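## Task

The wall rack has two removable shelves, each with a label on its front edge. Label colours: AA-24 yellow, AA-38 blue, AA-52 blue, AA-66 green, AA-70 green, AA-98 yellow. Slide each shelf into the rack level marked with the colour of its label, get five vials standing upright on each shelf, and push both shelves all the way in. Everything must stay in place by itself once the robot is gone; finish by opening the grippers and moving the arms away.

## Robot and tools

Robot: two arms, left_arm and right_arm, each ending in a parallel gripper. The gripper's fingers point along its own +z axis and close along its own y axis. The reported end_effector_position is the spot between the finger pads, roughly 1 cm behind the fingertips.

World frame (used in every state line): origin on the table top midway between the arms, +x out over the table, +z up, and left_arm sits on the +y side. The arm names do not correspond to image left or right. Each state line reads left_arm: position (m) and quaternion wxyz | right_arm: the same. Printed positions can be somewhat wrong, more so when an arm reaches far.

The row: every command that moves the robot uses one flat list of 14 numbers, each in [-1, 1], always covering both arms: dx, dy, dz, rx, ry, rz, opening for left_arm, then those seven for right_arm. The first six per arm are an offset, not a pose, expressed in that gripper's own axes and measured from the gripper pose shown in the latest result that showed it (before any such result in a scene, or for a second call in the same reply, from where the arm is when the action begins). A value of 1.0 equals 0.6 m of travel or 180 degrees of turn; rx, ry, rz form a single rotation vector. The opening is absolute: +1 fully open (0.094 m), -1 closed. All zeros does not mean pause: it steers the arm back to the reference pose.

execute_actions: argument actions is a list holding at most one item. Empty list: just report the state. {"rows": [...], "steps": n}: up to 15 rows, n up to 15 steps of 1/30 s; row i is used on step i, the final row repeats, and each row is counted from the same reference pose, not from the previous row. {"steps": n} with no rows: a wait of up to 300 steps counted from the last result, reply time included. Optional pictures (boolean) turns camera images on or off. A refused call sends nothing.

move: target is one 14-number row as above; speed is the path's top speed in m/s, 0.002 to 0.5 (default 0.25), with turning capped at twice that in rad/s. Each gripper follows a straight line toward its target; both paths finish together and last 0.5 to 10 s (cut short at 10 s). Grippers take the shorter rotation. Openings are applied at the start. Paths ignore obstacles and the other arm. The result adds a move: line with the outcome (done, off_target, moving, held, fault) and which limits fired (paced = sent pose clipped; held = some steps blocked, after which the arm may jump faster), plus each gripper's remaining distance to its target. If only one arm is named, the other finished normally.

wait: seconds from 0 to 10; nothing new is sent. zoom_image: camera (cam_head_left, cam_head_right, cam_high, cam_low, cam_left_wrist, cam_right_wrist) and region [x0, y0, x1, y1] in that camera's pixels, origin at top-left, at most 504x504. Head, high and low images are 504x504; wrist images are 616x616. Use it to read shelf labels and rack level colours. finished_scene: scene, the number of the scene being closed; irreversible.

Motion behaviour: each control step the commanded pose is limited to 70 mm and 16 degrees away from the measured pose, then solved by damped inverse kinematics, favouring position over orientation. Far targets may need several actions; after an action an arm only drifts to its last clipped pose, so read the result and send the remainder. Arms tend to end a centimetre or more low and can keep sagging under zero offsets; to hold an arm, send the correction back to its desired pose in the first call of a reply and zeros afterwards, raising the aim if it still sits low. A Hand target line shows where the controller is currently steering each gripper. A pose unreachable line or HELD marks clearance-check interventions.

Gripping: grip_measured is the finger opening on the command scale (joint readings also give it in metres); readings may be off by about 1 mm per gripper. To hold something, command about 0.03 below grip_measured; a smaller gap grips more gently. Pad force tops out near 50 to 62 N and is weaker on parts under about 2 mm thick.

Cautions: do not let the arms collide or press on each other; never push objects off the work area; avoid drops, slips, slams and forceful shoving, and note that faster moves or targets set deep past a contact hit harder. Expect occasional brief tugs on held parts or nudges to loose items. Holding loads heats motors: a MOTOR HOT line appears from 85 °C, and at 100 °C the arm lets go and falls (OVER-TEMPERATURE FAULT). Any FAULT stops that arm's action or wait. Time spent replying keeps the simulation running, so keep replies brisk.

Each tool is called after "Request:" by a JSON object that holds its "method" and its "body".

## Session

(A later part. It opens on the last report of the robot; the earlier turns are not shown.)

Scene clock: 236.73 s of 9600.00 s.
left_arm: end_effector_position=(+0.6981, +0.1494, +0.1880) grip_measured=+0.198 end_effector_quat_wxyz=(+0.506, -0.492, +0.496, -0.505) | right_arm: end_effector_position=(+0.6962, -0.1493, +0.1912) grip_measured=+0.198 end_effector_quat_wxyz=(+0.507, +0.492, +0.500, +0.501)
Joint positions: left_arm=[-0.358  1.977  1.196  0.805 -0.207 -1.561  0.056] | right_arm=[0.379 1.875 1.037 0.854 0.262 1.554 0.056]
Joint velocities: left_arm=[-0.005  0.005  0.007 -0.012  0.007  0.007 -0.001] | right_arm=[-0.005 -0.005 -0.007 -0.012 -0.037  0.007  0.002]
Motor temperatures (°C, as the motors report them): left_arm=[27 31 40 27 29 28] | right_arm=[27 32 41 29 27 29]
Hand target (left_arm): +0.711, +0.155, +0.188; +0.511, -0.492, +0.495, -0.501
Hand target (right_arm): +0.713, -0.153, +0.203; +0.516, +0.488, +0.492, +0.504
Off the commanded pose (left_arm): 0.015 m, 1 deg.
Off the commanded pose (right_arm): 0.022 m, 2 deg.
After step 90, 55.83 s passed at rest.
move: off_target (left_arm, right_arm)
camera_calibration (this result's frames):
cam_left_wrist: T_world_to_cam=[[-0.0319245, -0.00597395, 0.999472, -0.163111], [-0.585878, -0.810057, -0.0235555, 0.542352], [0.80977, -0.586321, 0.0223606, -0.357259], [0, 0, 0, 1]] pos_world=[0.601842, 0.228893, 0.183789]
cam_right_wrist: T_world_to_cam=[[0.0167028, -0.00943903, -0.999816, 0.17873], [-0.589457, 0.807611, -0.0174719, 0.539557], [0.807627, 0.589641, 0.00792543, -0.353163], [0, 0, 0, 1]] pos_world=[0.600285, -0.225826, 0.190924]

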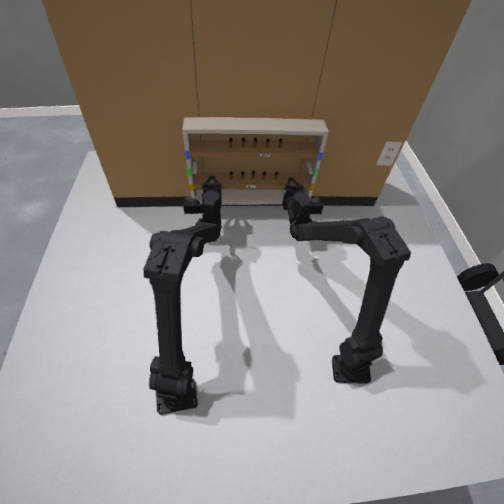

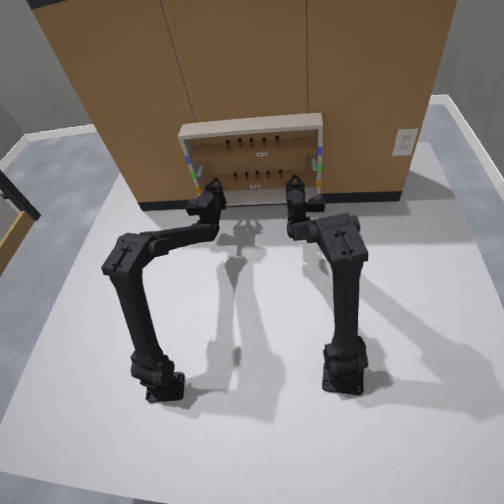

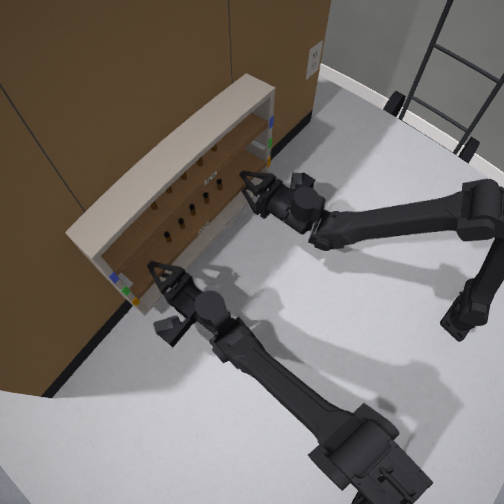

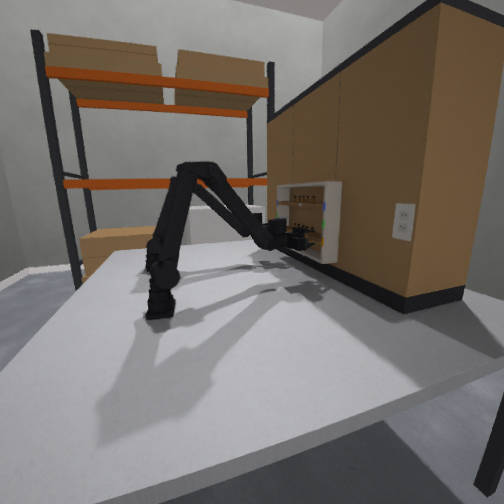

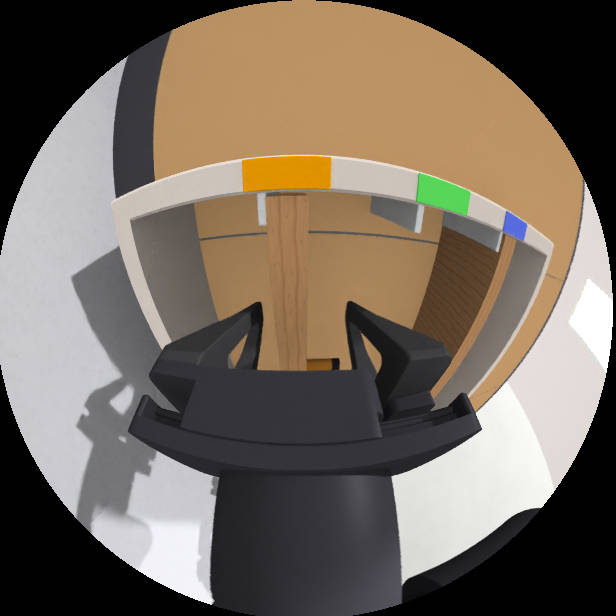

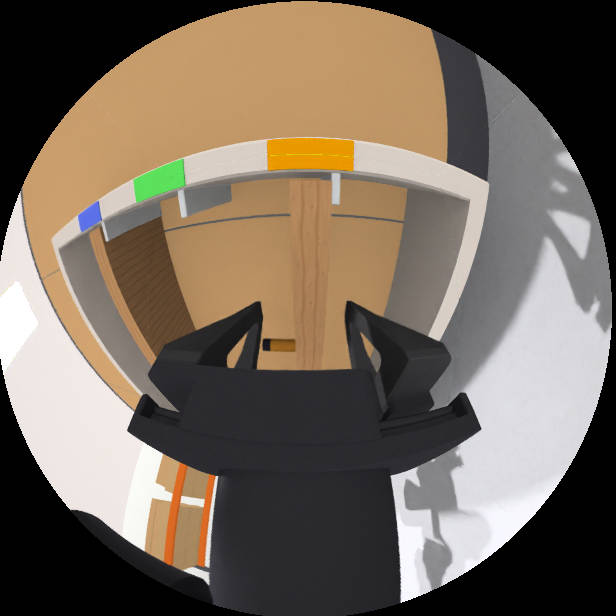

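Request:
{"method": "move", "body": {"target": [-0.0097, 0.0121, 0.0544, -0.0051, -0.0041, 0.0025, 0.2, -0.0068, 0.014, 0.0629, -0.0041, -0.0038, -0.0006, 0.2], "speed": 0.05}}

Scene clock: 261.57 s of 9600.00 s.
left_arm: end_effector_position=(+0.7168, +0.1501, +0.1821) grip_measured=+0.198 end_effector_quat_wxyz=(+0.504, -0.497, +0.501, -0.498) | right_arm: end_effector_position=(+0.7150, -0.1496, +0.1892) grip_measured=+0.198 end_effector_quat_wxyz=(+0.505, +0.495, +0.503, +0.497)
Joint positions: left_arm=[-0.352  2.014  1.258  0.762 -0.205 -1.56   0.056] | right_arm=[0.37  1.908 1.095 0.818 0.256 1.553 0.056]
Joint velocities: left_arm=[-0.005 -0.005 -0.002 -0.002  0.007 -0.125  0.   ] | right_arm=[-0.005  0.005  0.007 -0.027  0.095 -0.022  0.   ]
Motor temperatures (°C, as the motors report them): left_arm=[27 32 41 27 29 28] | right_arm=[27 33 43 29 27 29]
Hand target (left_arm): +0.730, +0.156, +0.182; +0.508, -0.498, +0.499, -0.496
Hand target (right_arm): +0.732, -0.154, +0.201; +0.513, +0.492, +0.494, +0.501
Off the commanded pose (left_arm): 0.015 m, 1 deg.
Off the commanded pose (right_arm): 0.022 m, 1 deg.
After step 90, 20.70 s passed at rest.
move: off_target (left_arm, right_arm)
camera_calibration (this result's frames):
cam_left_wrist: T_world_to_cam=[[-0.013606, -0.0103073, 0.999854, -0.169165], [-0.582834, -0.812428, -0.0163064, 0.550586], [0.812478, -0.582971, 0.0050465, -0.371118], [0, 0, 0, 1]] pos_world=[0.620123, 0.229217, 0.179991]
cam_right_wrist: T_world_to_cam=[[0.00600679, -0.0127594, -0.999901, 0.183588], [-0.587771, 0.808909, -0.0138532, 0.54912], [0.809005, 0.587796, -0.00264068, -0.367389], [0, 0, 0, 1]] pos_world=[0.618874, -0.225895, 0.190207]

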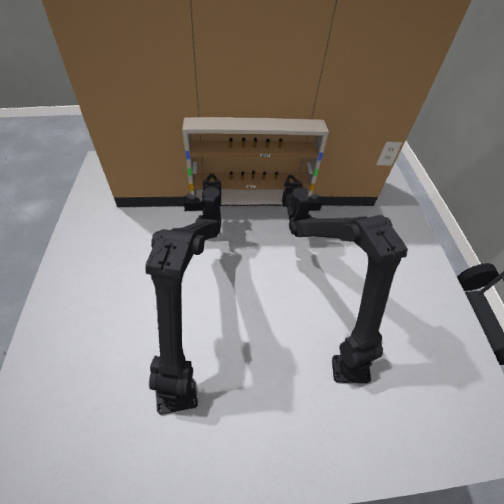

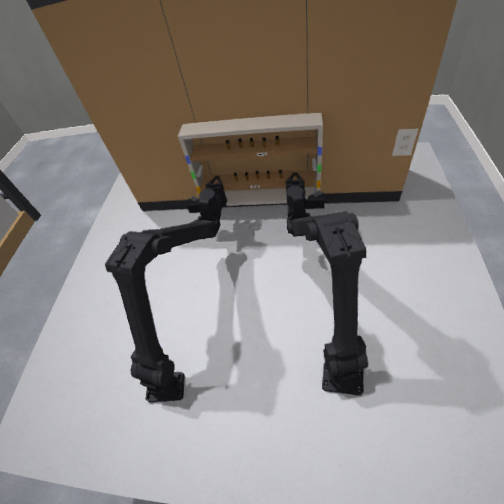

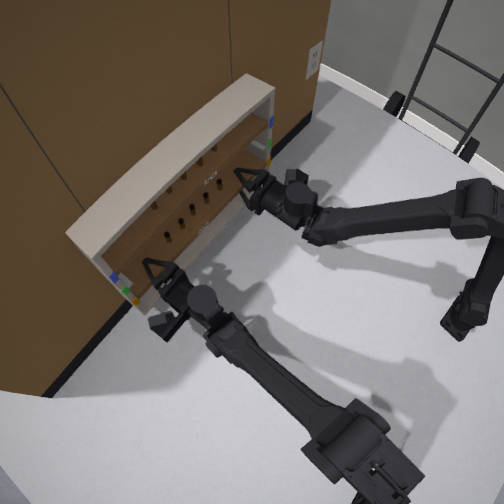

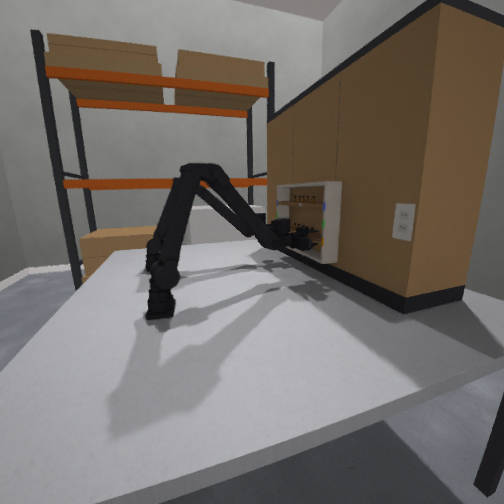

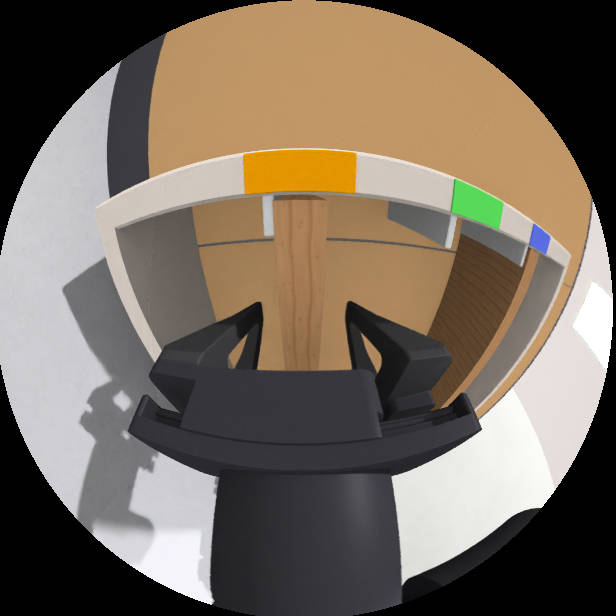

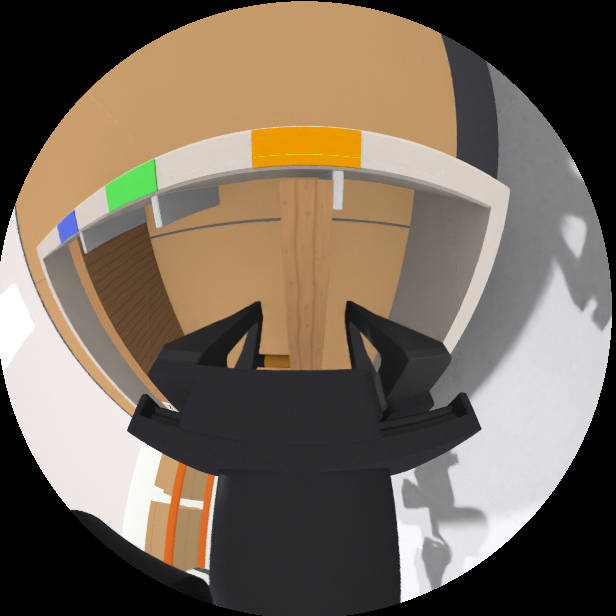

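Request:
{"method": "execute_actions", "body": {"actions": [{"rows": [[-0.007,0,0.016,0.0005,-0.002,0.0005,0.15,-0.005,0.014,0.02,-0.005,-0.002,0.0003,0.15],[-0.007,0,0.016,0.0005,-0.002,0.0005,0.09,-0.005,0.014,0.02,-0.005,-0.002,0.0003,0.09],[-0.007,0,0.016,0.0005,-0.002,0.0005,0.03,-0.005,0.014,0.02,-0.005,-0.002,0.0003,0.03],[-0.007,0,0.016,0.0005,-0.002,0.0005,-0.03,-0.005,0.014,0.02,-0.005,-0.002,0.0003,-0.03],[-0.007,0,0.016,0.0005,-0.002,0.0005,-0.09,-0.005,0.014,0.02,-0.005,-0.002,0.0003,-0.09],[-0.007,0,0.016,0.0005,-0.002,0.0005,-0.15,-0.005,0.014,0.02,-0.005,-0.002,0.0003,-0.15],[-0.007,0,0.016,0.0005,-0.002,0.0005,-0.21,-0.005,0.014,0.02,-0.005,-0.002,0.0003,-0.21],[-0.007,0,0.016,0.0005,-0.002,0.0005,-0.27,-0.005,0.014,0.02,-0.005,-0.002,0.0003,-0.27],[-0.007,0,0.016,0.0005,-0.002,0.0005,-0.33,-0.005,0.014,0.02,-0.005,-0.002,0.0003,-0.33],[-0.007,0,0.016,0.0005,-0.002,0.0005,-0.39,-0.005,0.014,0.02,-0.005,-0.002,0.0003,-0.39],[-0.007,0,0.016,0.0005,-0.002,0.0005,-0.43,-0.005,0.014,0.02,-0.005,-0.002,0.0003,-0.43],[-0.007,0,0.016,0.0005,-0.002,0.0005,-0.46,-0.005,0.014,0.02,-0.005,-0.002,0.0003,-0.46],[-0.007,0,0.016,0.0005,-0.002,0.0005,-0.48,-0.005,0.014,0.02,-0.005,-0.002,0.0003,-0.48],[-0.007,0,0.016,0.0005,-0.002,0.0005,-0.5,-0.005,0.014,0.02,-0.005,-0.002,0.0003,-0.5]], "steps": 15}], "pictures": false}}

Request:
{"method": "execute_actions", "body": {"actions": [{"rows": [[-0.007,0,0.016,0.0005,-0.002,0.0005,-0.51,-0.005,0.014,0.02,-0.005,-0.002,0.0003,-0.51],[-0.007,0,0.016,0.0005,-0.002,0.0005,-0.52,-0.005,0.014,0.02,-0.005,-0.002,0.0003,-0.52],[-0.007,0,0.016,0.0005,-0.002,0.0005,-0.53,-0.005,0.014,0.02,-0.005,-0.002,0.0003,-0.53],[-0.007,0,0.016,0.0005,-0.002,0.0005,-0.54,-0.005,0.014,0.02,-0.005,-0.002,0.0003,-0.54],[-0.007,0,0.016,0.0005,-0.002,0.0005,-0.55,-0.005,0.014,0.02,-0.005,-0.002,0.0003,-0.55],[-0.007,0,0.016,0.0005,-0.002,0.0005,-0.56,-0.005,0.014,0.02,-0.005,-0.002,0.0003,-0.56],[-0.007,0,0.016,0.0005,-0.002,0.0005,-0.57,-0.005,0.014,0.02,-0.005,-0.002,0.0003,-0.57],[-0.007,0,0.016,0.0005,-0.002,0.0005,-0.58,-0.005,0.014,0.02,-0.005,-0.002,0.0003,-0.58],[-0.007,0,0.016,0.0005,-0.002,0.0005,-0.59,-0.005,0.014,0.02,-0.005,-0.002,0.0003,-0.59],[-0.007,0,0.016,0.0005,-0.002,0.0005,-0.6,-0.005,0.014,0.02,-0.005,-0.002,0.0003,-0.6],[-0.007,0,0.016,0.0005,-0.002,0.0005,-0.61,-0.005,0.014,0.02,-0.005,-0.002,0.0003,-0.61],[-0.007,0,0.016,0.0005,-0.002,0.0005,-0.62,-0.005,0.014,0.02,-0.005,-0.002,0.0003,-0.62],[-0.007,0,0.016,0.0005,-0.002,0.0005,-0.63,-0.005,0.014,0.02,-0.005,-0.002,0.0003,-0.63],[-0.007,0,0.016,0.0005,-0.002,0.0005,-0.64,-0.005,0.014,0.02,-0.005,-0.002,0.0003,-0.64],[-0.007,0,0.016,0.0005,-0.002,0.0005,-0.65,-0.005,0.014,0.02,-0.005,-0.002,0.0003,-0.65]], "steps": 15}], "pictures": false}}

Request:
{"method": "execute_actions", "body": {"actions": [{"steps": 15}]}}

Scene clock: 282.53 s of 9600.00 s.
left_arm: end_effector_position=(+0.7168, +0.1501, +0.1821) grip_measured=-0.496 end_effector_quat_wxyz=(+0.504, -0.497, +0.501, -0.498) | right_arm: end_effector_position=(+0.7150, -0.1496, +0.1891) grip_measured=-0.495 end_effector_quat_wxyz=(+0.505, +0.495, +0.503, +0.497)
Joint positions: left_arm=[-0.352  2.014  1.258  0.762 -0.205 -1.56   0.024] | right_arm=[0.37  1.908 1.095 0.817 0.256 1.553 0.024]
Joint velocities: left_arm=[-0.005 -0.005 -0.012 -0.007  0.007  0.037 -0.005] | right_arm=[-0.005 -0.005  0.007 -0.007  0.037  0.037 -0.006]
Motor temperatures (°C, as the motors report them): left_arm=[27 32 42 27 29 28] | right_arm=[27 33 44 29 27 29]
Hand target (left_arm): +0.726, +0.154, +0.182; +0.506, -0.498, +0.499, -0.497
Hand target (right_arm): +0.726, -0.153, +0.198; +0.511, +0.493, +0.497, +0.500
Off the commanded pose (left_arm): 0.010 m, 0 deg.
Off the commanded pose (right_arm): 0.015 m, 1 deg.
Steps of this call (steps 1 to 90: nothing new was sent; then 17.47 s passed at rest; steps 91 to 105: all 15 steps of this action). Readings (end_effector_position):
91: left_arm (+0.7168, +0.1501, +0.1821) | right_arm (+0.7150, -0.1496, +0.1891)
92: left_arm (+0.7168, +0.1501, +0.1821) | right_arm (+0.7150, -0.1496, +0.1891)
94: left_arm (+0.7168, +0.1501, +0.1821) | right_arm (+0.7150, -0.1496, +0.1891)
98: left_arm (+0.7168, +0.1501, +0.1821) | right_arm (+0.7150, -0.1496, +0.1891)
105: the state above

Scene clock: 283.03 s of 9600.00 s.
left_arm: end_effector_position=(+0.7168, +0.1501, +0.1811) grip_measured=-0.624 end_effector_quat_wxyz=(+0.503, -0.497, +0.502, -0.497) | right_arm: end_effector_position=(+0.7150, -0.1495, +0.1884) grip_measured=-0.624 end_effector_quat_wxyz=(+0.505, +0.495, +0.504, +0.496)
Joint positions: left_arm=[-0.352  2.015  1.258  0.759 -0.205 -1.56   0.018] | right_arm=[0.37  1.908 1.095 0.814 0.255 1.553 0.018]
Joint velocities: left_arm=[-0.005 -0.015 -0.002  0.012  0.037 -0.051  0.   ] | right_arm=[-0.015 -0.005  0.007 -0.012 -0.022  0.007  0.001]
Motor temperatures (°C, as the motors report them): left_arm=[27 33 42 27 29 28] | right_arm=[27 33 44 29 27 29]
Hand target (left_arm): +0.726, +0.155, +0.182; +0.506, -0.498, +0.499, -0.497
Hand target (right_arm): +0.726, -0.153, +0.198; +0.510, +0.492, +0.497, +0.500
Off the commanded pose (left_arm): 0.011 m, 0 deg.
Off the commanded pose (right_arm): 0.015 m, 1 deg.
Steps of this call (steps 1 to 15: all 15 steps of this action). Readings (end_effector_position):
1: left_arm (+0.7168, +0.1501, +0.1821) | right_arm (+0.7150, -0.1495, +0.1891)
2: left_arm (+0.7168, +0.1501, +0.1821) | right_arm (+0.7150, -0.1495, +0.1891)
4: left_arm (+0.7168, +0.1501, +0.1821) | right_arm (+0.7150, -0.1495, +0.1891)
8: left_arm (+0.7168, +0.1501, +0.1817) | right_arm (+0.7150, -0.1495, +0.1888)
15: the state above

Scene clock: 283.53 s of 9600.00 s.
left_arm: end_effector_position=(+0.7168, +0.1501, +0.1811) grip_measured=-0.624 end_effector_quat_wxyz=(+0.503, -0.497, +0.502, -0.497) | right_arm: end_effector_position=(+0.7150, -0.1495, +0.1884) grip_measured=-0.624 end_effector_quat_wxyz=(+0.505, +0.495, +0.504, +0.496)
Joint positions: left_arm=[-0.352  2.015  1.258  0.759 -0.205 -1.56   0.018] | right_arm=[0.37  1.908 1.095 0.814 0.255 1.553 0.018]
Joint velocities: left_arm=[-0.015  0.005 -0.002  0.007  0.022 -0.022 -0.001] | right_arm=[ 0.024 -0.005 -0.002 -0.002 -0.037  0.022  0.   ]
Motor temperatures (°C, as the motors report them): left_arm=[27 33 42 27 29 28] | right_arm=[27 33 44 29 27 29]
Hand target (left_arm): +0.726, +0.155, +0.182; +0.506, -0.498, +0.499, -0.497
Hand target (right_arm): +0.726, -0.153, +0.198; +0.510, +0.492, +0.497, +0.500
Off the commanded pose (left_arm): 0.011 m, 0 deg.
Off the commanded pose (right_arm): 0.015 m, 1 deg.
Steps of this call (steps 1 to 15: nothing new was sent). Readings (end_effector_position):
1: left_arm (+0.7168, +0.1501, +0.1811) | right_arm (+0.7150, -0.1495, +0.1884)
2: left_arm (+0.7168, +0.1501, +0.1811) | right_arm (+0.7150, -0.1495, +0.1884)
4: left_arm (+0.7168, +0.1501, +0.1811) | right_arm (+0.7150, -0.1495, +0.1884)
8: left_arm (+0.7168, +0.1501, +0.1811) | right_arm (+0.7150, -0.1495, +0.1884)
15: the state above
camera_calibration (this result's frames):
cam_left_wrist: T_world_to_cam=[[-0.0106172, -0.0109221, 0.999884, -0.170289], [-0.582881, -0.812418, -0.0150636, 0.550386], [0.812488, -0.582973, 0.00225935, -0.370635], [0, 0, 0, 1]] pos_world=[0.620138, 0.229214, 0.179398]
cam_right_wrist: T_world_to_cam=[[0.00269092, -0.0136277, -0.999904, 0.185005], [-0.588124, 0.808673, -0.0126041, 0.549038], [0.808767, 0.588101, -0.00583868, -0.366614], [0, 0, 0, 1]] pos_world=[0.618909, -0.225865, 0.189767]

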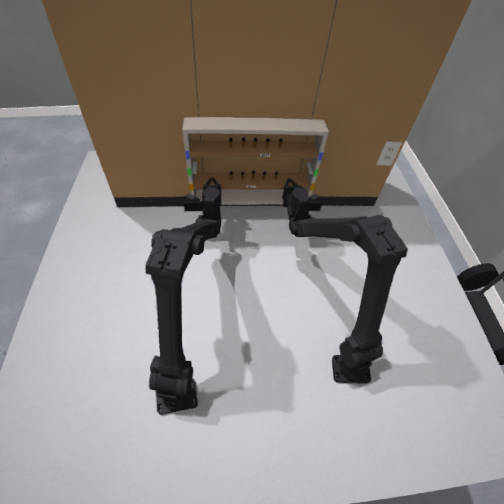

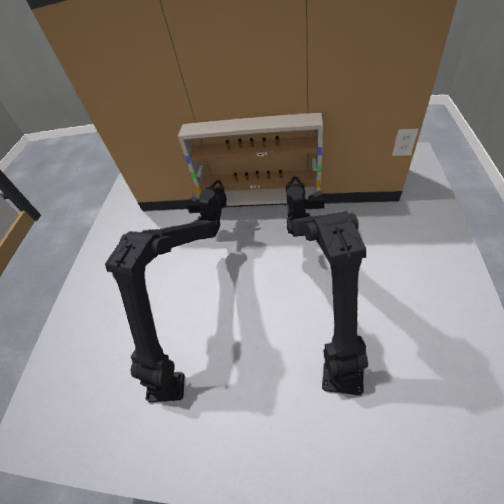

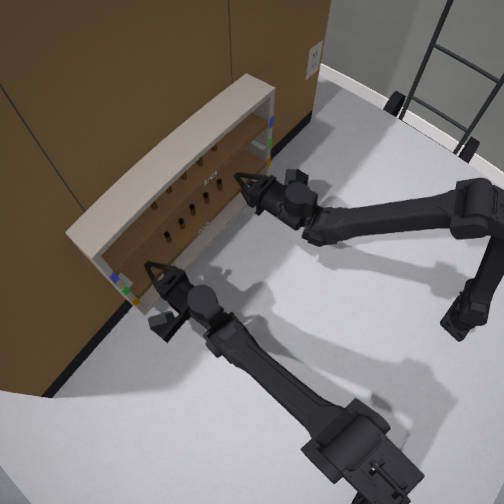

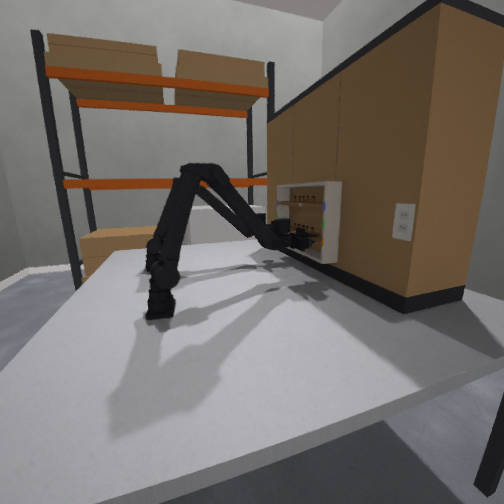

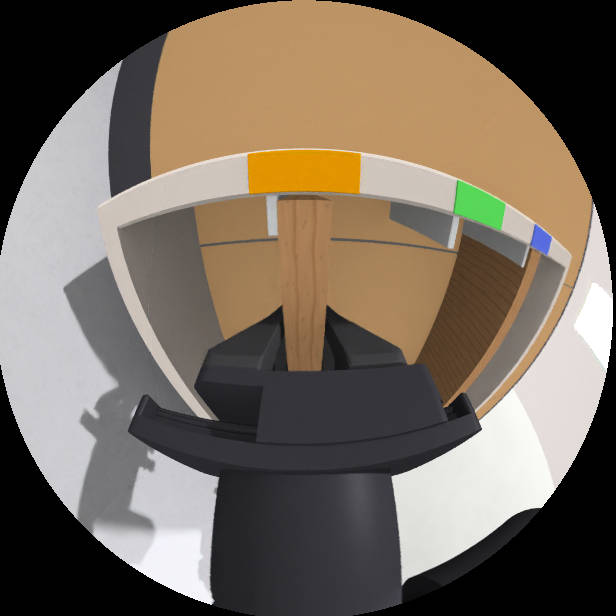

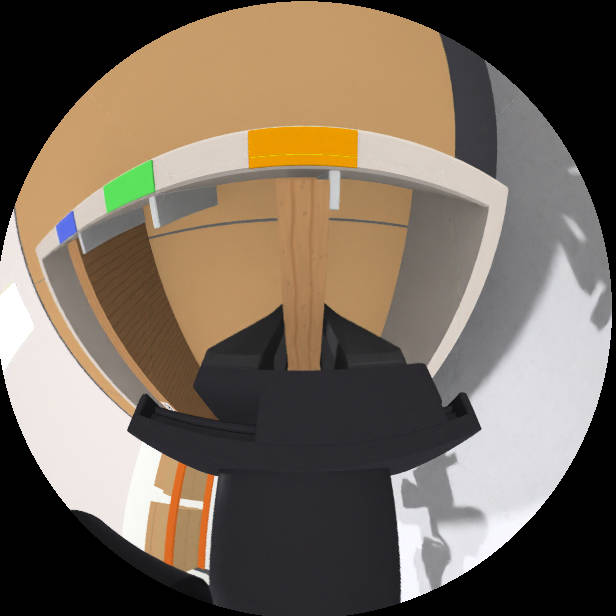

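Request:
{"method": "move", "body": {"target": [0.001, -0.05, 0.004, 0.0175, 0.0, -0.0035, -0.66, 0.002, 0.055, 0.0065, -0.019, 0.0, 0.0047, -0.66], "speed": 0.03}}

Scene clock: 298.27 s of 9600.00 s.
left_arm: end_effector_position=(+0.7168, +0.1501, +0.1811) grip_measured=-0.624 end_effector_quat_wxyz=(+0.503, -0.497, +0.502, -0.497) | right_arm: end_effector_position=(+0.7150, -0.1495, +0.1884) grip_measured=-0.624 end_effector_quat_wxyz=(+0.505, +0.495, +0.504, +0.496)
Joint positions: left_arm=[-0.352  2.015  1.258  0.759 -0.205 -1.56   0.018] | right_arm=[0.37  1.908 1.095 0.814 0.255 1.553 0.018]
Joint velocities: left_arm=[ 0.005  0.005 -0.017  0.002  0.007 -0.037  0.   ] | right_arm=[ 0.015 -0.005  0.012 -0.017 -0.037  0.066 -0.001]
Motor temperatures (°C, as the motors report them): left_arm=[27 33 42 27 29 28] | right_arm=[27 34 43 29 27 29]
Hand target (left_arm): +0.719, +0.150, +0.211; +0.514, -0.486, +0.485, -0.514
Hand target (right_arm): +0.718, -0.149, +0.221; +0.516, +0.484, +0.485, +0.515
Off the commanded pose (left_arm): 0.030 m, 3 deg.
Off the commanded pose (right_arm): 0.033 m, 4 deg.
After step 90, 10.40 s passed at rest.
move: off_target (left_arm, right_arm)
camera_calibration (this result's frames):
cam_left_wrist: T_world_to_cam=[[-0.0106172, -0.0109221, 0.999884, -0.170289], [-0.582881, -0.812418, -0.0150636, 0.550386], [0.812488, -0.582973, 0.00225935, -0.370635], [0, 0, 0, 1]] pos_world=[0.620138, 0.229214, 0.179398]
cam_right_wrist: T_world_to_cam=[[0.00269092, -0.0136277, -0.999904, 0.185005], [-0.588124, 0.808673, -0.0126041, 0.549038], [0.808767, 0.588101, -0.00583868, -0.366614], [0, 0, 0, 1]] pos_world=[0.618909, -0.225865, 0.189767]

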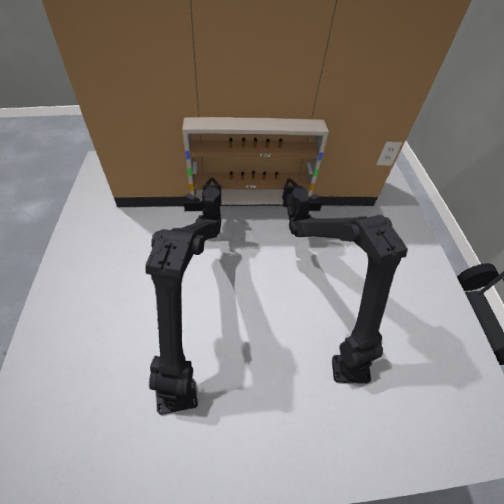

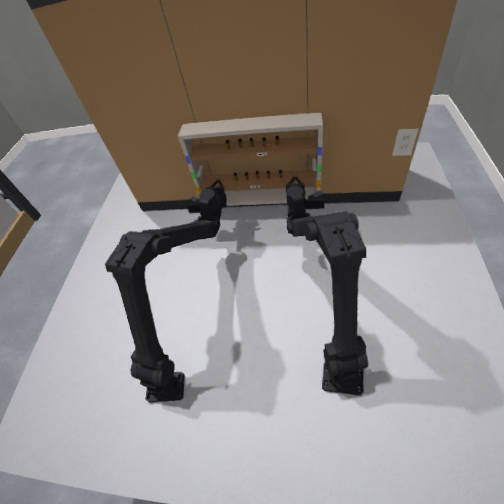

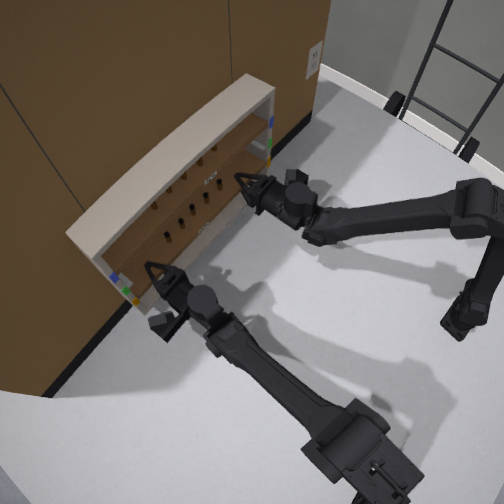

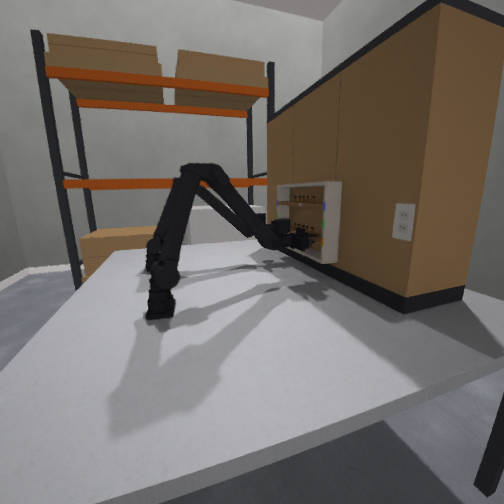

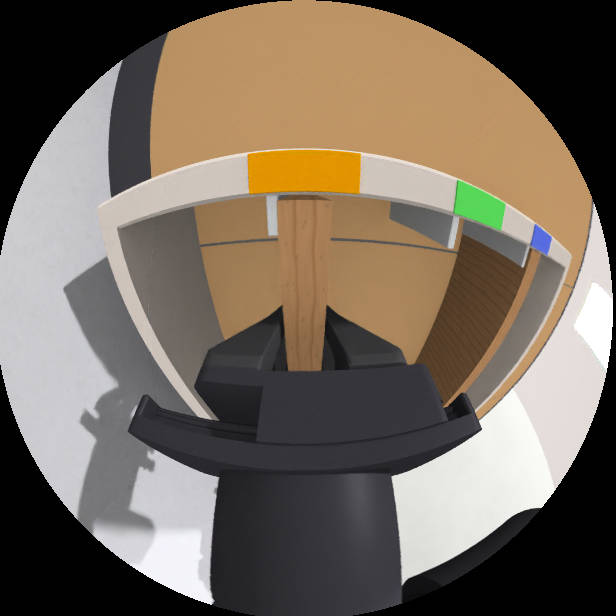

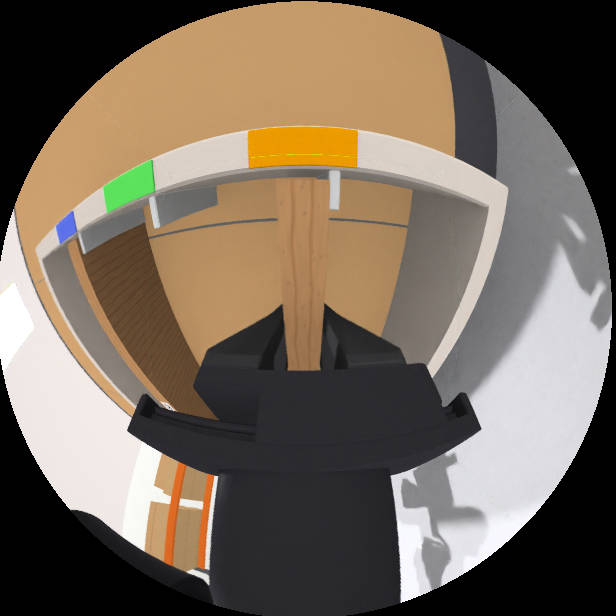

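Request:
{"method": "execute_actions", "body": {"actions": [{"rows": [[0.001,-0.052,0.004,0.018,0,-0.0036,-0.66,0.002,0.057,0.0063,-0.0198,0,0.0049,-0.66],[0.001,-0.0545,0.0037,0.019,0,-0.0038,-0.66,0.002,0.0595,0.0061,-0.0207,0,0.0051,-0.66],[0.001,-0.057,0.0035,0.0199,0,-0.004,-0.66,0.002,0.062,0.0059,-0.0216,0,0.0054,-0.66],[0.001,-0.0595,0.0033,0.0208,0,-0.0042,-0.66,0.002,0.0645,0.0057,-0.0225,0,0.0056,-0.66],[0.001,-0.062,0.0031,0.0217,0,-0.0043,-0.66,0.002,0.067,0.0055,-0.0234,0,0.0058,-0.66],[0.001,-0.0645,0.0029,0.0226,0,-0.0045,-0.66,0.002,0.0695,0.0053,-0.0243,0,0.006,-0.66],[0.001,-0.067,0.0027,0.0235,0,-0.0047,-0.66,0.002,0.072,0.0051,-0.0252,0,0.0063,-0.66],[0.001,-0.0695,0.0025,0.0244,0,-0.0049,-0.66,0.002,0.0745,0.0049,-0.0261,0,0.0065,-0.66],[0.001,-0.072,0.0023,0.0253,0,-0.0051,-0.66,0.002,0.077,0.0047,-0.027,0,0.0067,-0.66],[0.001,-0.074,0.0021,0.026,0,-0.0052,-0.66,0.002,0.079,0.0045,-0.0278,0,0.0069,-0.66],[0.001,-0.076,0.0019,0.0267,0,-0.0053,-0.66,0.002,0.081,0.0043,-0.0285,0,0.0071,-0.66],[0.001,-0.078,0.0017,0.0274,0,-0.0055,-0.66,0.002,0.083,0.0041,-0.0292,0,0.0073,-0.66],[0.001,-0.08,0.0015,0.028,0,-0.0056,-0.66,0.002,0.085,0.004,-0.03,0,0.0075,-0.66]], "steps": 15}], "pictures": false}}

Request:
{"method": "execute_actions", "body": {"actions": [{"steps": 15}], "pictures": false}}

Scene clock: 308.20 s of 9600.00 s.
left_arm: end_effector_position=(+0.7167, +0.1501, +0.1823) grip_measured=-0.624 end_effector_quat_wxyz=(+0.504, -0.497, +0.501, -0.498) | right_arm: end_effector_position=(+0.7150, -0.1495, +0.1884) grip_measured=-0.624 end_effector_quat_wxyz=(+0.505, +0.495, +0.504, +0.496)
Joint positions: left_arm=[-0.352  2.013  1.258  0.759 -0.205 -1.56   0.018] | right_arm=[0.37  1.908 1.095 0.814 0.255 1.553 0.018]
Joint velocities: left_arm=[ 0.005 -0.015 -0.002 -0.002 -0.022  0.007 -0.001] | right_arm=[-0.015  0.005  0.007 -0.022  0.022 -0.007  0.001]
Motor temperatures (°C, as the motors report them): left_arm=[27 35 41 27 29 28] | right_arm=[27 35 42 29 27 29]
Hand target (left_arm): +0.717, +0.150, +0.229; +0.521, -0.479, +0.475, -0.523
Hand target (right_arm): +0.716, -0.149, +0.239; +0.522, +0.477, +0.474, +0.525
Off the commanded pose (left_arm): 0.047 m, 5 deg.
Off the commanded pose (right_arm): 0.051 m, 6 deg.
Steps of this call (steps 1 to 90: nothing new was sent; then 6.43 s passed at rest; steps 91 to 105: all 15 steps of this action). Readings (end_effector_position):
91: left_arm (+0.7168, +0.1501, +0.1811) | right_arm (+0.7150, -0.1495, +0.1884)
92: left_arm (+0.7168, +0.1501, +0.1811) | right_arm (+0.7150, -0.1495, +0.1884)
94: left_arm (+0.7168, +0.1501, +0.1814) | right_arm (+0.7150, -0.1495, +0.1884)
98: left_arm (+0.7168, +0.1501, +0.1817) | right_arm (+0.7150, -0.1495, +0.1884)
105: the state above

Scene clock: 308.70 s of 9600.00 s.
left_arm: end_effector_position=(+0.7167, +0.1501, +0.1823) grip_measured=-0.624 end_effector_quat_wxyz=(+0.504, -0.497, +0.501, -0.498) | right_arm: end_effector_position=(+0.7150, -0.1495, +0.1884) grip_measured=-0.624 end_effector_quat_wxyz=(+0.505, +0.495, +0.504, +0.496)
Joint positions: left_arm=[-0.352  2.013  1.258  0.759 -0.205 -1.56   0.018] | right_arm=[0.37  1.908 1.095 0.814 0.255 1.553 0.018]
Joint velocities: left_arm=[-0.015 -0.015  0.002  0.002 -0.022 -0.022  0.   ] | right_arm=[-0.015 -0.005 -0.002  0.012  0.081  0.007 -0.001]
Motor temperatures (°C, as the motors report them): left_arm=[27 35 41 27 29 28] | right_arm=[27 35 42 29 27 29]
Hand target (left_arm): +0.717, +0.150, +0.228; +0.521, -0.479, +0.475, -0.523
Hand target (right_arm): +0.716, -0.149, +0.239; +0.522, +0.477, +0.474, +0.525
Off the commanded pose (left_arm): 0.047 m, 5 deg.
Off the commanded pose (right_arm): 0.051 m, 6 deg.
Steps of this call (steps 1 to 15: nothing new was sent). Readings (end_effector_position):
1: left_arm (+0.7167, +0.1501, +0.1823) | right_arm (+0.7150, -0.1495, +0.1884)
2: left_arm (+0.7167, +0.1501, +0.1823) | right_arm (+0.7150, -0.1495, +0.1884)
4: left_arm (+0.7167, +0.1501, +0.1823) | right_arm (+0.7150, -0.1495, +0.1884)
8: left_arm (+0.7167, +0.1501, +0.1823) | right_arm (+0.7150, -0.1495, +0.1884)
15: the state above

Request:
{"method": "execute_actions", "body": {"actions": [{"rows": [[0.002,-0.08,0.001,0.029,0.0003,-0.0058,-0.66,0.003,0.087,0.0035,-0.0315,0.0003,0.0078,-0.66],[0.003,-0.082,0.0,0.0303,0.0006,-0.0061,-0.66,0.0037,0.0895,0.0027,-0.033,0.0006,0.0082,-0.66],[0.004,-0.084,-0.001,0.0317,0.0009,-0.0063,-0.66,0.0044,0.092,0.0017,-0.0345,0.0009,0.0086,-0.66],[0.005,-0.086,-0.0022,0.033,0.0012,-0.0066,-0.66,0.0051,0.094,0.0006,-0.036,0.0012,0.009,-0.66],[0.006,-0.088,-0.0036,0.0344,0.0015,-0.0069,-0.66,0.0058,0.096,-0.0007,-0.0375,0.0015,0.0093,-0.66],[0.0066,-0.09,-0.005,0.0357,0.0018,-0.0071,-0.66,0.0065,0.098,-0.002,-0.039,0.0018,0.0097,-0.66],[0.0072,-0.092,-0.0065,0.037,0.0021,-0.0074,-0.66,0.0072,0.1,-0.0035,-0.04,0.0021,0.01,-0.66],[0.0078,-0.0935,-0.008,0.038,0.0023,-0.0076,-0.66,0.0078,0.102,-0.005,-0.041,0.0023,0.0102,-0.66],[0.0083,-0.095,-0.0095,0.039,0.0025,-0.0078,-0.66,0.0083,0.1035,-0.0065,-0.042,0.0025,0.0105,-0.66],[0.0083,-0.0967,-0.011,0.0398,0.0025,-0.008,-0.66,0.0083,0.105,-0.008,-0.043,0.0025,0.0107,-0.66],[0.0083,-0.0967,-0.0125,0.0398,0.0025,-0.008,-0.66,0.0083,0.105,-0.0095,-0.043,0.0025,0.0107,-0.66],[0.0083,-0.0967,-0.014,0.0398,0.0025,-0.008,-0.66,0.0083,0.105,-0.011,-0.043,0.0025,0.0107,-0.66],[0.0083,-0.0967,-0.0155,0.0398,0.0025,-0.008,-0.66,0.0083,0.105,-0.0125,-0.043,0.0025,0.0107,-0.66],[0.0083,-0.0967,-0.017,0.0398,0.0025,-0.008,-0.66,0.0083,0.105,-0.014,-0.043,0.0025,0.0107,-0.66],[0.0083,-0.0967,-0.0183,0.0398,0.0025,-0.008,-0.66,0.0083,0.105,-0.015,-0.043,0.0025,0.0107,-0.66]], "steps": 15}], "pictures": false}}

Request:
{"method": "execute_actions", "body": {"actions": [{"steps": 15}]}}

Scene clock: 331.23 s of 9600.00 s.
left_arm: end_effector_position=(+0.7107, +0.1516, +0.1930) grip_measured=-0.624 end_effector_quat_wxyz=(+0.513, -0.488, +0.494, -0.504) | right_arm: end_effector_position=(+0.7118, -0.1482, +0.1965) grip_measured=-0.624 end_effector_quat_wxyz=(+0.509, +0.488, +0.495, +0.508)
Joint positions: left_arm=[-0.352  1.997  1.238  0.795 -0.206 -1.55   0.018] | right_arm=[0.372 1.903 1.086 0.853 0.252 1.553 0.018]
Joint velocities: left_arm=[-0.005 -0.063 -0.081  0.022  0.007 -0.037  0.   ] | right_arm=[ 0.034 -0.044 -0.056  0.042  0.007 -0.051 -0.   ]
Motor temperatures (°C, as the motors report them): left_arm=[27 37 41 27 29 28] | right_arm=[27 37 42 29 27 29]
Hand target (left_arm): +0.706, +0.145, +0.239; +0.526, -0.469, +0.465, -0.536
Hand target (right_arm): +0.706, -0.145, +0.250; +0.527, +0.467, +0.462, +0.539
Off the commanded pose (left_arm): 0.048 m, 6 deg.
Off the commanded pose (right_arm): 0.055 m, 6 deg.
Steps of this call (steps 1 to 90: nothing new was sent; then 19.03 s passed at rest; steps 91 to 105: all 15 steps of this action). Readings (end_effector_position):
91: left_arm (+0.7167, +0.1501, +0.1823) | right_arm (+0.7150, -0.1495, +0.1885)
92: left_arm (+0.7167, +0.1501, +0.1823) | right_arm (+0.7150, -0.1495, +0.1887)
94: left_arm (+0.7167, +0.1501, +0.1833) | right_arm (+0.7150, -0.1495, +0.1894)
98: left_arm (+0.7154, +0.1504, +0.1871) | right_arm (+0.7149, -0.1494, +0.1927)
105: the state above

Scene clock: 331.73 s of 9600.00 s.
left_arm: end_effector_position=(+0.7090, +0.1517, +0.1929) grip_measured=-0.624 end_effector_quat_wxyz=(+0.513, -0.488, +0.494, -0.504) | right_arm: end_effector_position=(+0.7101, -0.1483, +0.1968) grip_measured=-0.624 end_effector_quat_wxyz=(+0.509, +0.488, +0.495, +0.508)
Joint positions: left_arm=[-0.352  1.994  1.232  0.798 -0.206 -1.549  0.018] | right_arm=[0.373 1.899 1.08  0.854 0.252 1.553 0.018]
Joint velocities: left_arm=[-0.005 -0.005 -0.017 -0.007  0.007 -0.007 -0.001] | right_arm=[ 0.005 -0.024  0.007 -0.012 -0.037 -0.051 -0.   ]
Motor temperatures (°C, as the motors report them): left_arm=[27 37 41 27 29 28] | right_arm=[27 37 42 29 27 29]
Hand target (left_arm): +0.706, +0.145, +0.239; +0.526, -0.469, +0.465, -0.536
Hand target (right_arm): +0.706, -0.145, +0.250; +0.527, +0.467, +0.462, +0.539
Off the commanded pose (left_arm): 0.048 m, 6 deg.
Off the commanded pose (right_arm): 0.055 m, 6 deg.
Steps of this call (steps 1 to 15: nothing new was sent). Readings (end_effector_position):
1: left_arm (+0.7100, +0.1518, +0.1930) | right_arm (+0.7110, -0.1484, +0.1964)
2: left_arm (+0.7095, +0.1516, +0.1932) | right_arm (+0.7104, -0.1482, +0.1967)
4: left_arm (+0.7091, +0.1517, +0.1928) | right_arm (+0.7101, -0.1483, +0.1967)
8: left_arm (+0.7090, +0.1517, +0.1929) | right_arm (+0.7101, -0.1483, +0.1968)
15: the state above
camera_calibration (this result's frames):
cam_left_wrist: T_world_to_cam=[[-0.0441788, -0.015066, 0.99891, -0.157526], [-0.580892, -0.813095, -0.0379546, 0.550423], [0.812781, -0.581936, 0.0271698, -0.368625], [0, 0, 0, 1]] pos_world=[0.612388, 0.230658, 0.18826]
cam_right_wrist: T_world_to_cam=[[0.0359533, -0.00484409, -0.999342, 0.171011], [-0.592114, 0.80546, -0.0252067, 0.550124], [0.805052, 0.59263, 0.0260907, -0.366277], [0, 0, 0, 1]] pos_world=[0.614459, -0.225208, 0.194322]

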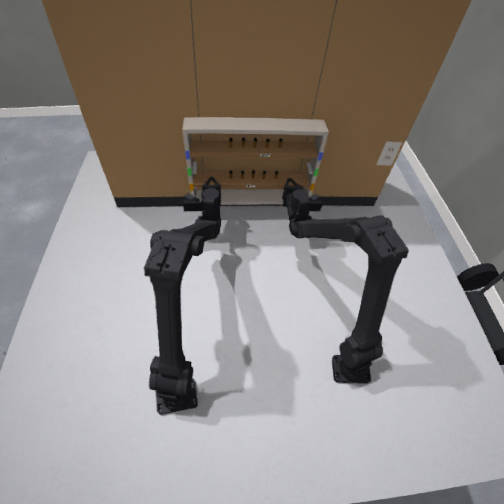

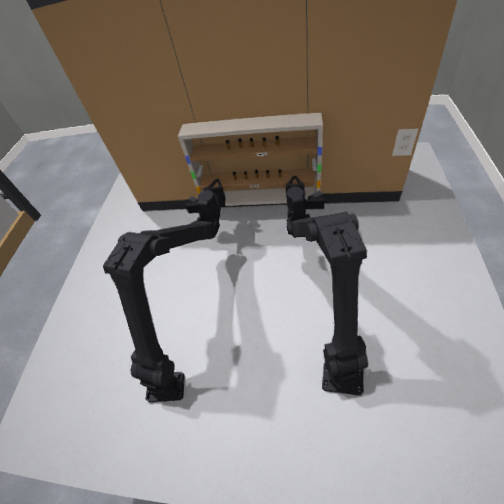

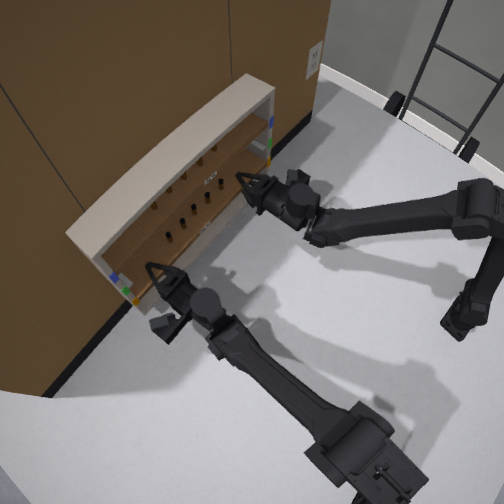

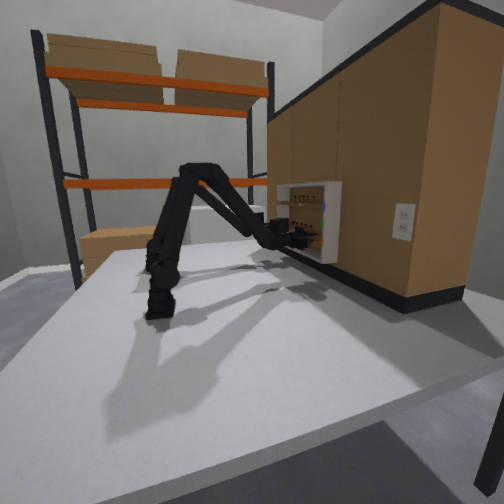

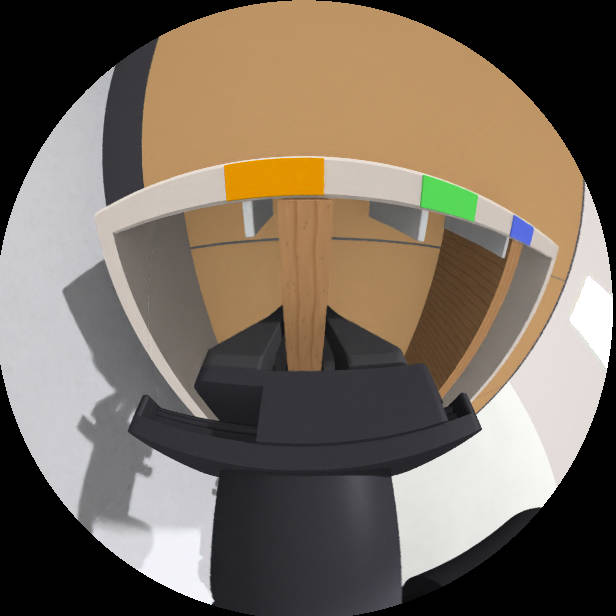

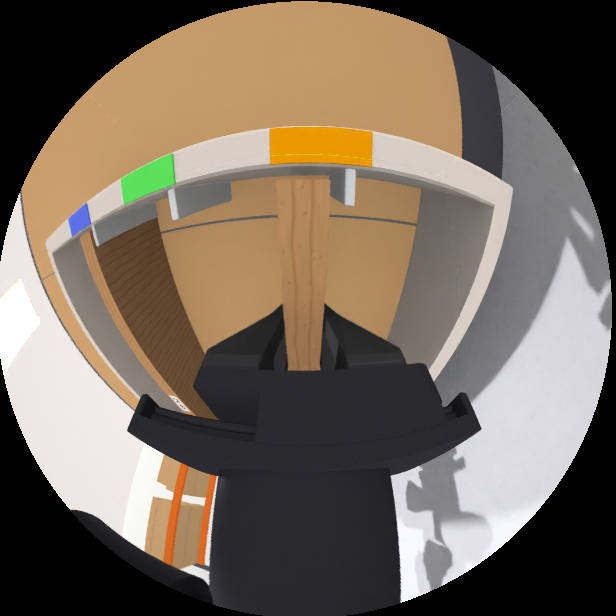

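Request:
{"method": "execute_actions", "body": {"actions": [{"rows": [[0.0115,-0.0787,-0.003,0.0294,0.0031,-0.0091,-0.66,0.0038,0.0914,-0.0047,-0.0326,0.0002,0.0078,-0.66],[0.013,-0.0787,-0.004,0.0291,0.0033,-0.009,-0.66,0.0028,0.0918,-0.0065,-0.0323,0.0,0.0076,-0.66],[0.0145,-0.0787,-0.0055,0.0287,0.0036,-0.0089,-0.66,0.0018,0.0922,-0.0088,-0.0319,-0.0002,0.0074,-0.66],[0.0155,-0.0787,-0.0075,0.0283,0.0038,-0.0088,-0.66,0.0008,0.0926,-0.0114,-0.0315,-0.0004,0.0072,-0.66],[0.0165,-0.0786,-0.01,0.0278,0.004,-0.0086,-0.66,0.0,0.093,-0.0142,-0.031,-0.0006,0.007,-0.66],[0.0165,-0.0786,-0.0125,0.0273,0.0041,-0.0085,-0.66,-0.001,0.0934,-0.017,-0.0306,-0.0008,0.0068,-0.66],[0.0165,-0.0786,-0.015,0.0268,0.0041,-0.0084,-0.66,-0.001,0.0938,-0.0198,-0.0301,-0.001,0.0066,-0.66],[0.0165,-0.0785,-0.0175,0.0263,0.0041,-0.0082,-0.66,-0.001,0.0942,-0.0226,-0.0296,-0.001,0.0064,-0.66],[0.0165,-0.0785,-0.02,0.0258,0.0041,-0.0081,-0.66,-0.001,0.0946,-0.0254,-0.0292,-0.001,0.0062,-0.66],[0.0165,-0.0785,-0.0225,0.0253,0.0041,-0.0079,-0.66,-0.001,0.095,-0.0282,-0.0287,-0.001,0.006,-0.66],[0.0165,-0.0784,-0.025,0.0248,0.0041,-0.0078,-0.66,-0.001,0.0953,-0.031,-0.0282,-0.001,0.0058,-0.66],[0.0165,-0.0784,-0.0275,0.0243,0.0041,-0.0077,-0.66,-0.001,0.0956,-0.0336,-0.0278,-0.001,0.0056,-0.66],[0.0165,-0.0784,-0.03,0.0239,0.0041,-0.0075,-0.66,-0.001,0.0959,-0.0362,-0.0274,-0.001,0.0054,-0.66],[0.0165,-0.0783,-0.0323,0.0235,0.0041,-0.0074,-0.66,-0.001,0.0962,-0.0385,-0.027,-0.001,0.0052,-0.66],[0.0165,-0.0783,-0.034,0.0232,0.0041,-0.0073,-0.66,-0.001,0.0965,-0.0402,-0.0267,-0.001,0.0051,-0.66]], "steps": 15}], "pictures": false}}

Request:
{"method": "execute_actions", "body": {"actions": [{"steps": 12}], "pictures": false}}

Scene clock: 355.07 s of 9600.00 s.
left_arm: end_effector_position=(+0.6924, +0.1469, +0.1942) grip_measured=-0.624 end_effector_quat_wxyz=(+0.509, -0.489, +0.499, -0.502) | right_arm: end_effector_position=(+0.6908, -0.1534, +0.1980) grip_measured=-0.624 end_effector_quat_wxyz=(+0.508, +0.492, +0.498, +0.502)
Joint positions: left_arm=[-0.364  1.956  1.182  0.798 -0.212 -1.549  0.018] | right_arm=[0.375 1.852 1.02  0.854 0.26  1.553 0.018]
Joint velocities: left_arm=[-0.024 -0.142 -0.115 -0.002 -0.051  0.007  0.   ] | right_arm=[ 0.015 -0.132 -0.115  0.007  0.022 -0.007  0.001]
Motor temperatures (°C, as the motors report them): left_arm=[27 38 40 27 29 28] | right_arm=[27 38 41 29 27 29]
Hand target (left_arm): +0.687, +0.142, +0.238; +0.522, -0.472, +0.473, -0.531
Hand target (right_arm): +0.684, -0.150, +0.251; +0.526, +0.471, +0.468, +0.531
Off the commanded pose (left_arm): 0.046 m, 5 deg.
Off the commanded pose (right_arm): 0.056 m, 6 deg.
Steps of this call (steps 1 to 90: nothing new was sent; then 19.83 s passed at rest; steps 91 to 105: all 15 steps of this action). Readings (end_effector_position):
91: left_arm (+0.7090, +0.1517, +0.1929) | right_arm (+0.7101, -0.1483, +0.1968)
92: left_arm (+0.7090, +0.1517, +0.1929) | right_arm (+0.7099, -0.1484, +0.1964)
94: left_arm (+0.7083, +0.1512, +0.1926) | right_arm (+0.7085, -0.1487, +0.1962)
98: left_arm (+0.7033, +0.1493, +0.1912) | right_arm (+0.7026, -0.1509, +0.1951)
105: the state above

Scene clock: 355.47 s of 9600.00 s.
left_arm: end_effector_position=(+0.6897, +0.1469, +0.1990) grip_measured=-0.624 end_effector_quat_wxyz=(+0.510, -0.488, +0.498, -0.504) | right_arm: end_effector_position=(+0.6880, -0.1534, +0.2029) grip_measured=-0.624 end_effector_quat_wxyz=(+0.509, +0.491, +0.496, +0.504)
Joint positions: left_arm=[-0.365  1.944  1.174  0.798 -0.212 -1.549  0.018] | right_arm=[0.376 1.84  1.013 0.854 0.262 1.553 0.018]
Joint velocities: left_arm=[-0.005  0.005  0.007 -0.002 -0.022  0.066 -0.   ] | right_arm=[ 0.005 -0.005 -0.007 -0.007 -0.007 -0.022  0.001]
Motor temperatures (°C, as the motors report them): left_arm=[27 38 40 27 29 28] | right_arm=[27 38 41 29 27 29]
Hand target (left_arm): +0.687, +0.142, +0.238; +0.522, -0.472, +0.473, -0.531
Hand target (right_arm): +0.684, -0.150, +0.251; +0.526, +0.471, +0.468, +0.531
Off the commanded pose (left_arm): 0.041 m, 5 deg.
Off the commanded pose (right_arm): 0.051 m, 5 deg.
Steps of this call (steps 1 to 12: nothing new was sent). Readings (end_effector_position):
1: left_arm (+0.6912, +0.1469, +0.1950) | right_arm (+0.6895, -0.1534, +0.1991)
2: left_arm (+0.6904, +0.1470, +0.1960) | right_arm (+0.6886, -0.1534, +0.2000)
4: left_arm (+0.6899, +0.1471, +0.1976) | right_arm (+0.6881, -0.1533, +0.2019)
8: left_arm (+0.6897, +0.1469, +0.1990) | right_arm (+0.6880, -0.1534, +0.2029)
12: the state above


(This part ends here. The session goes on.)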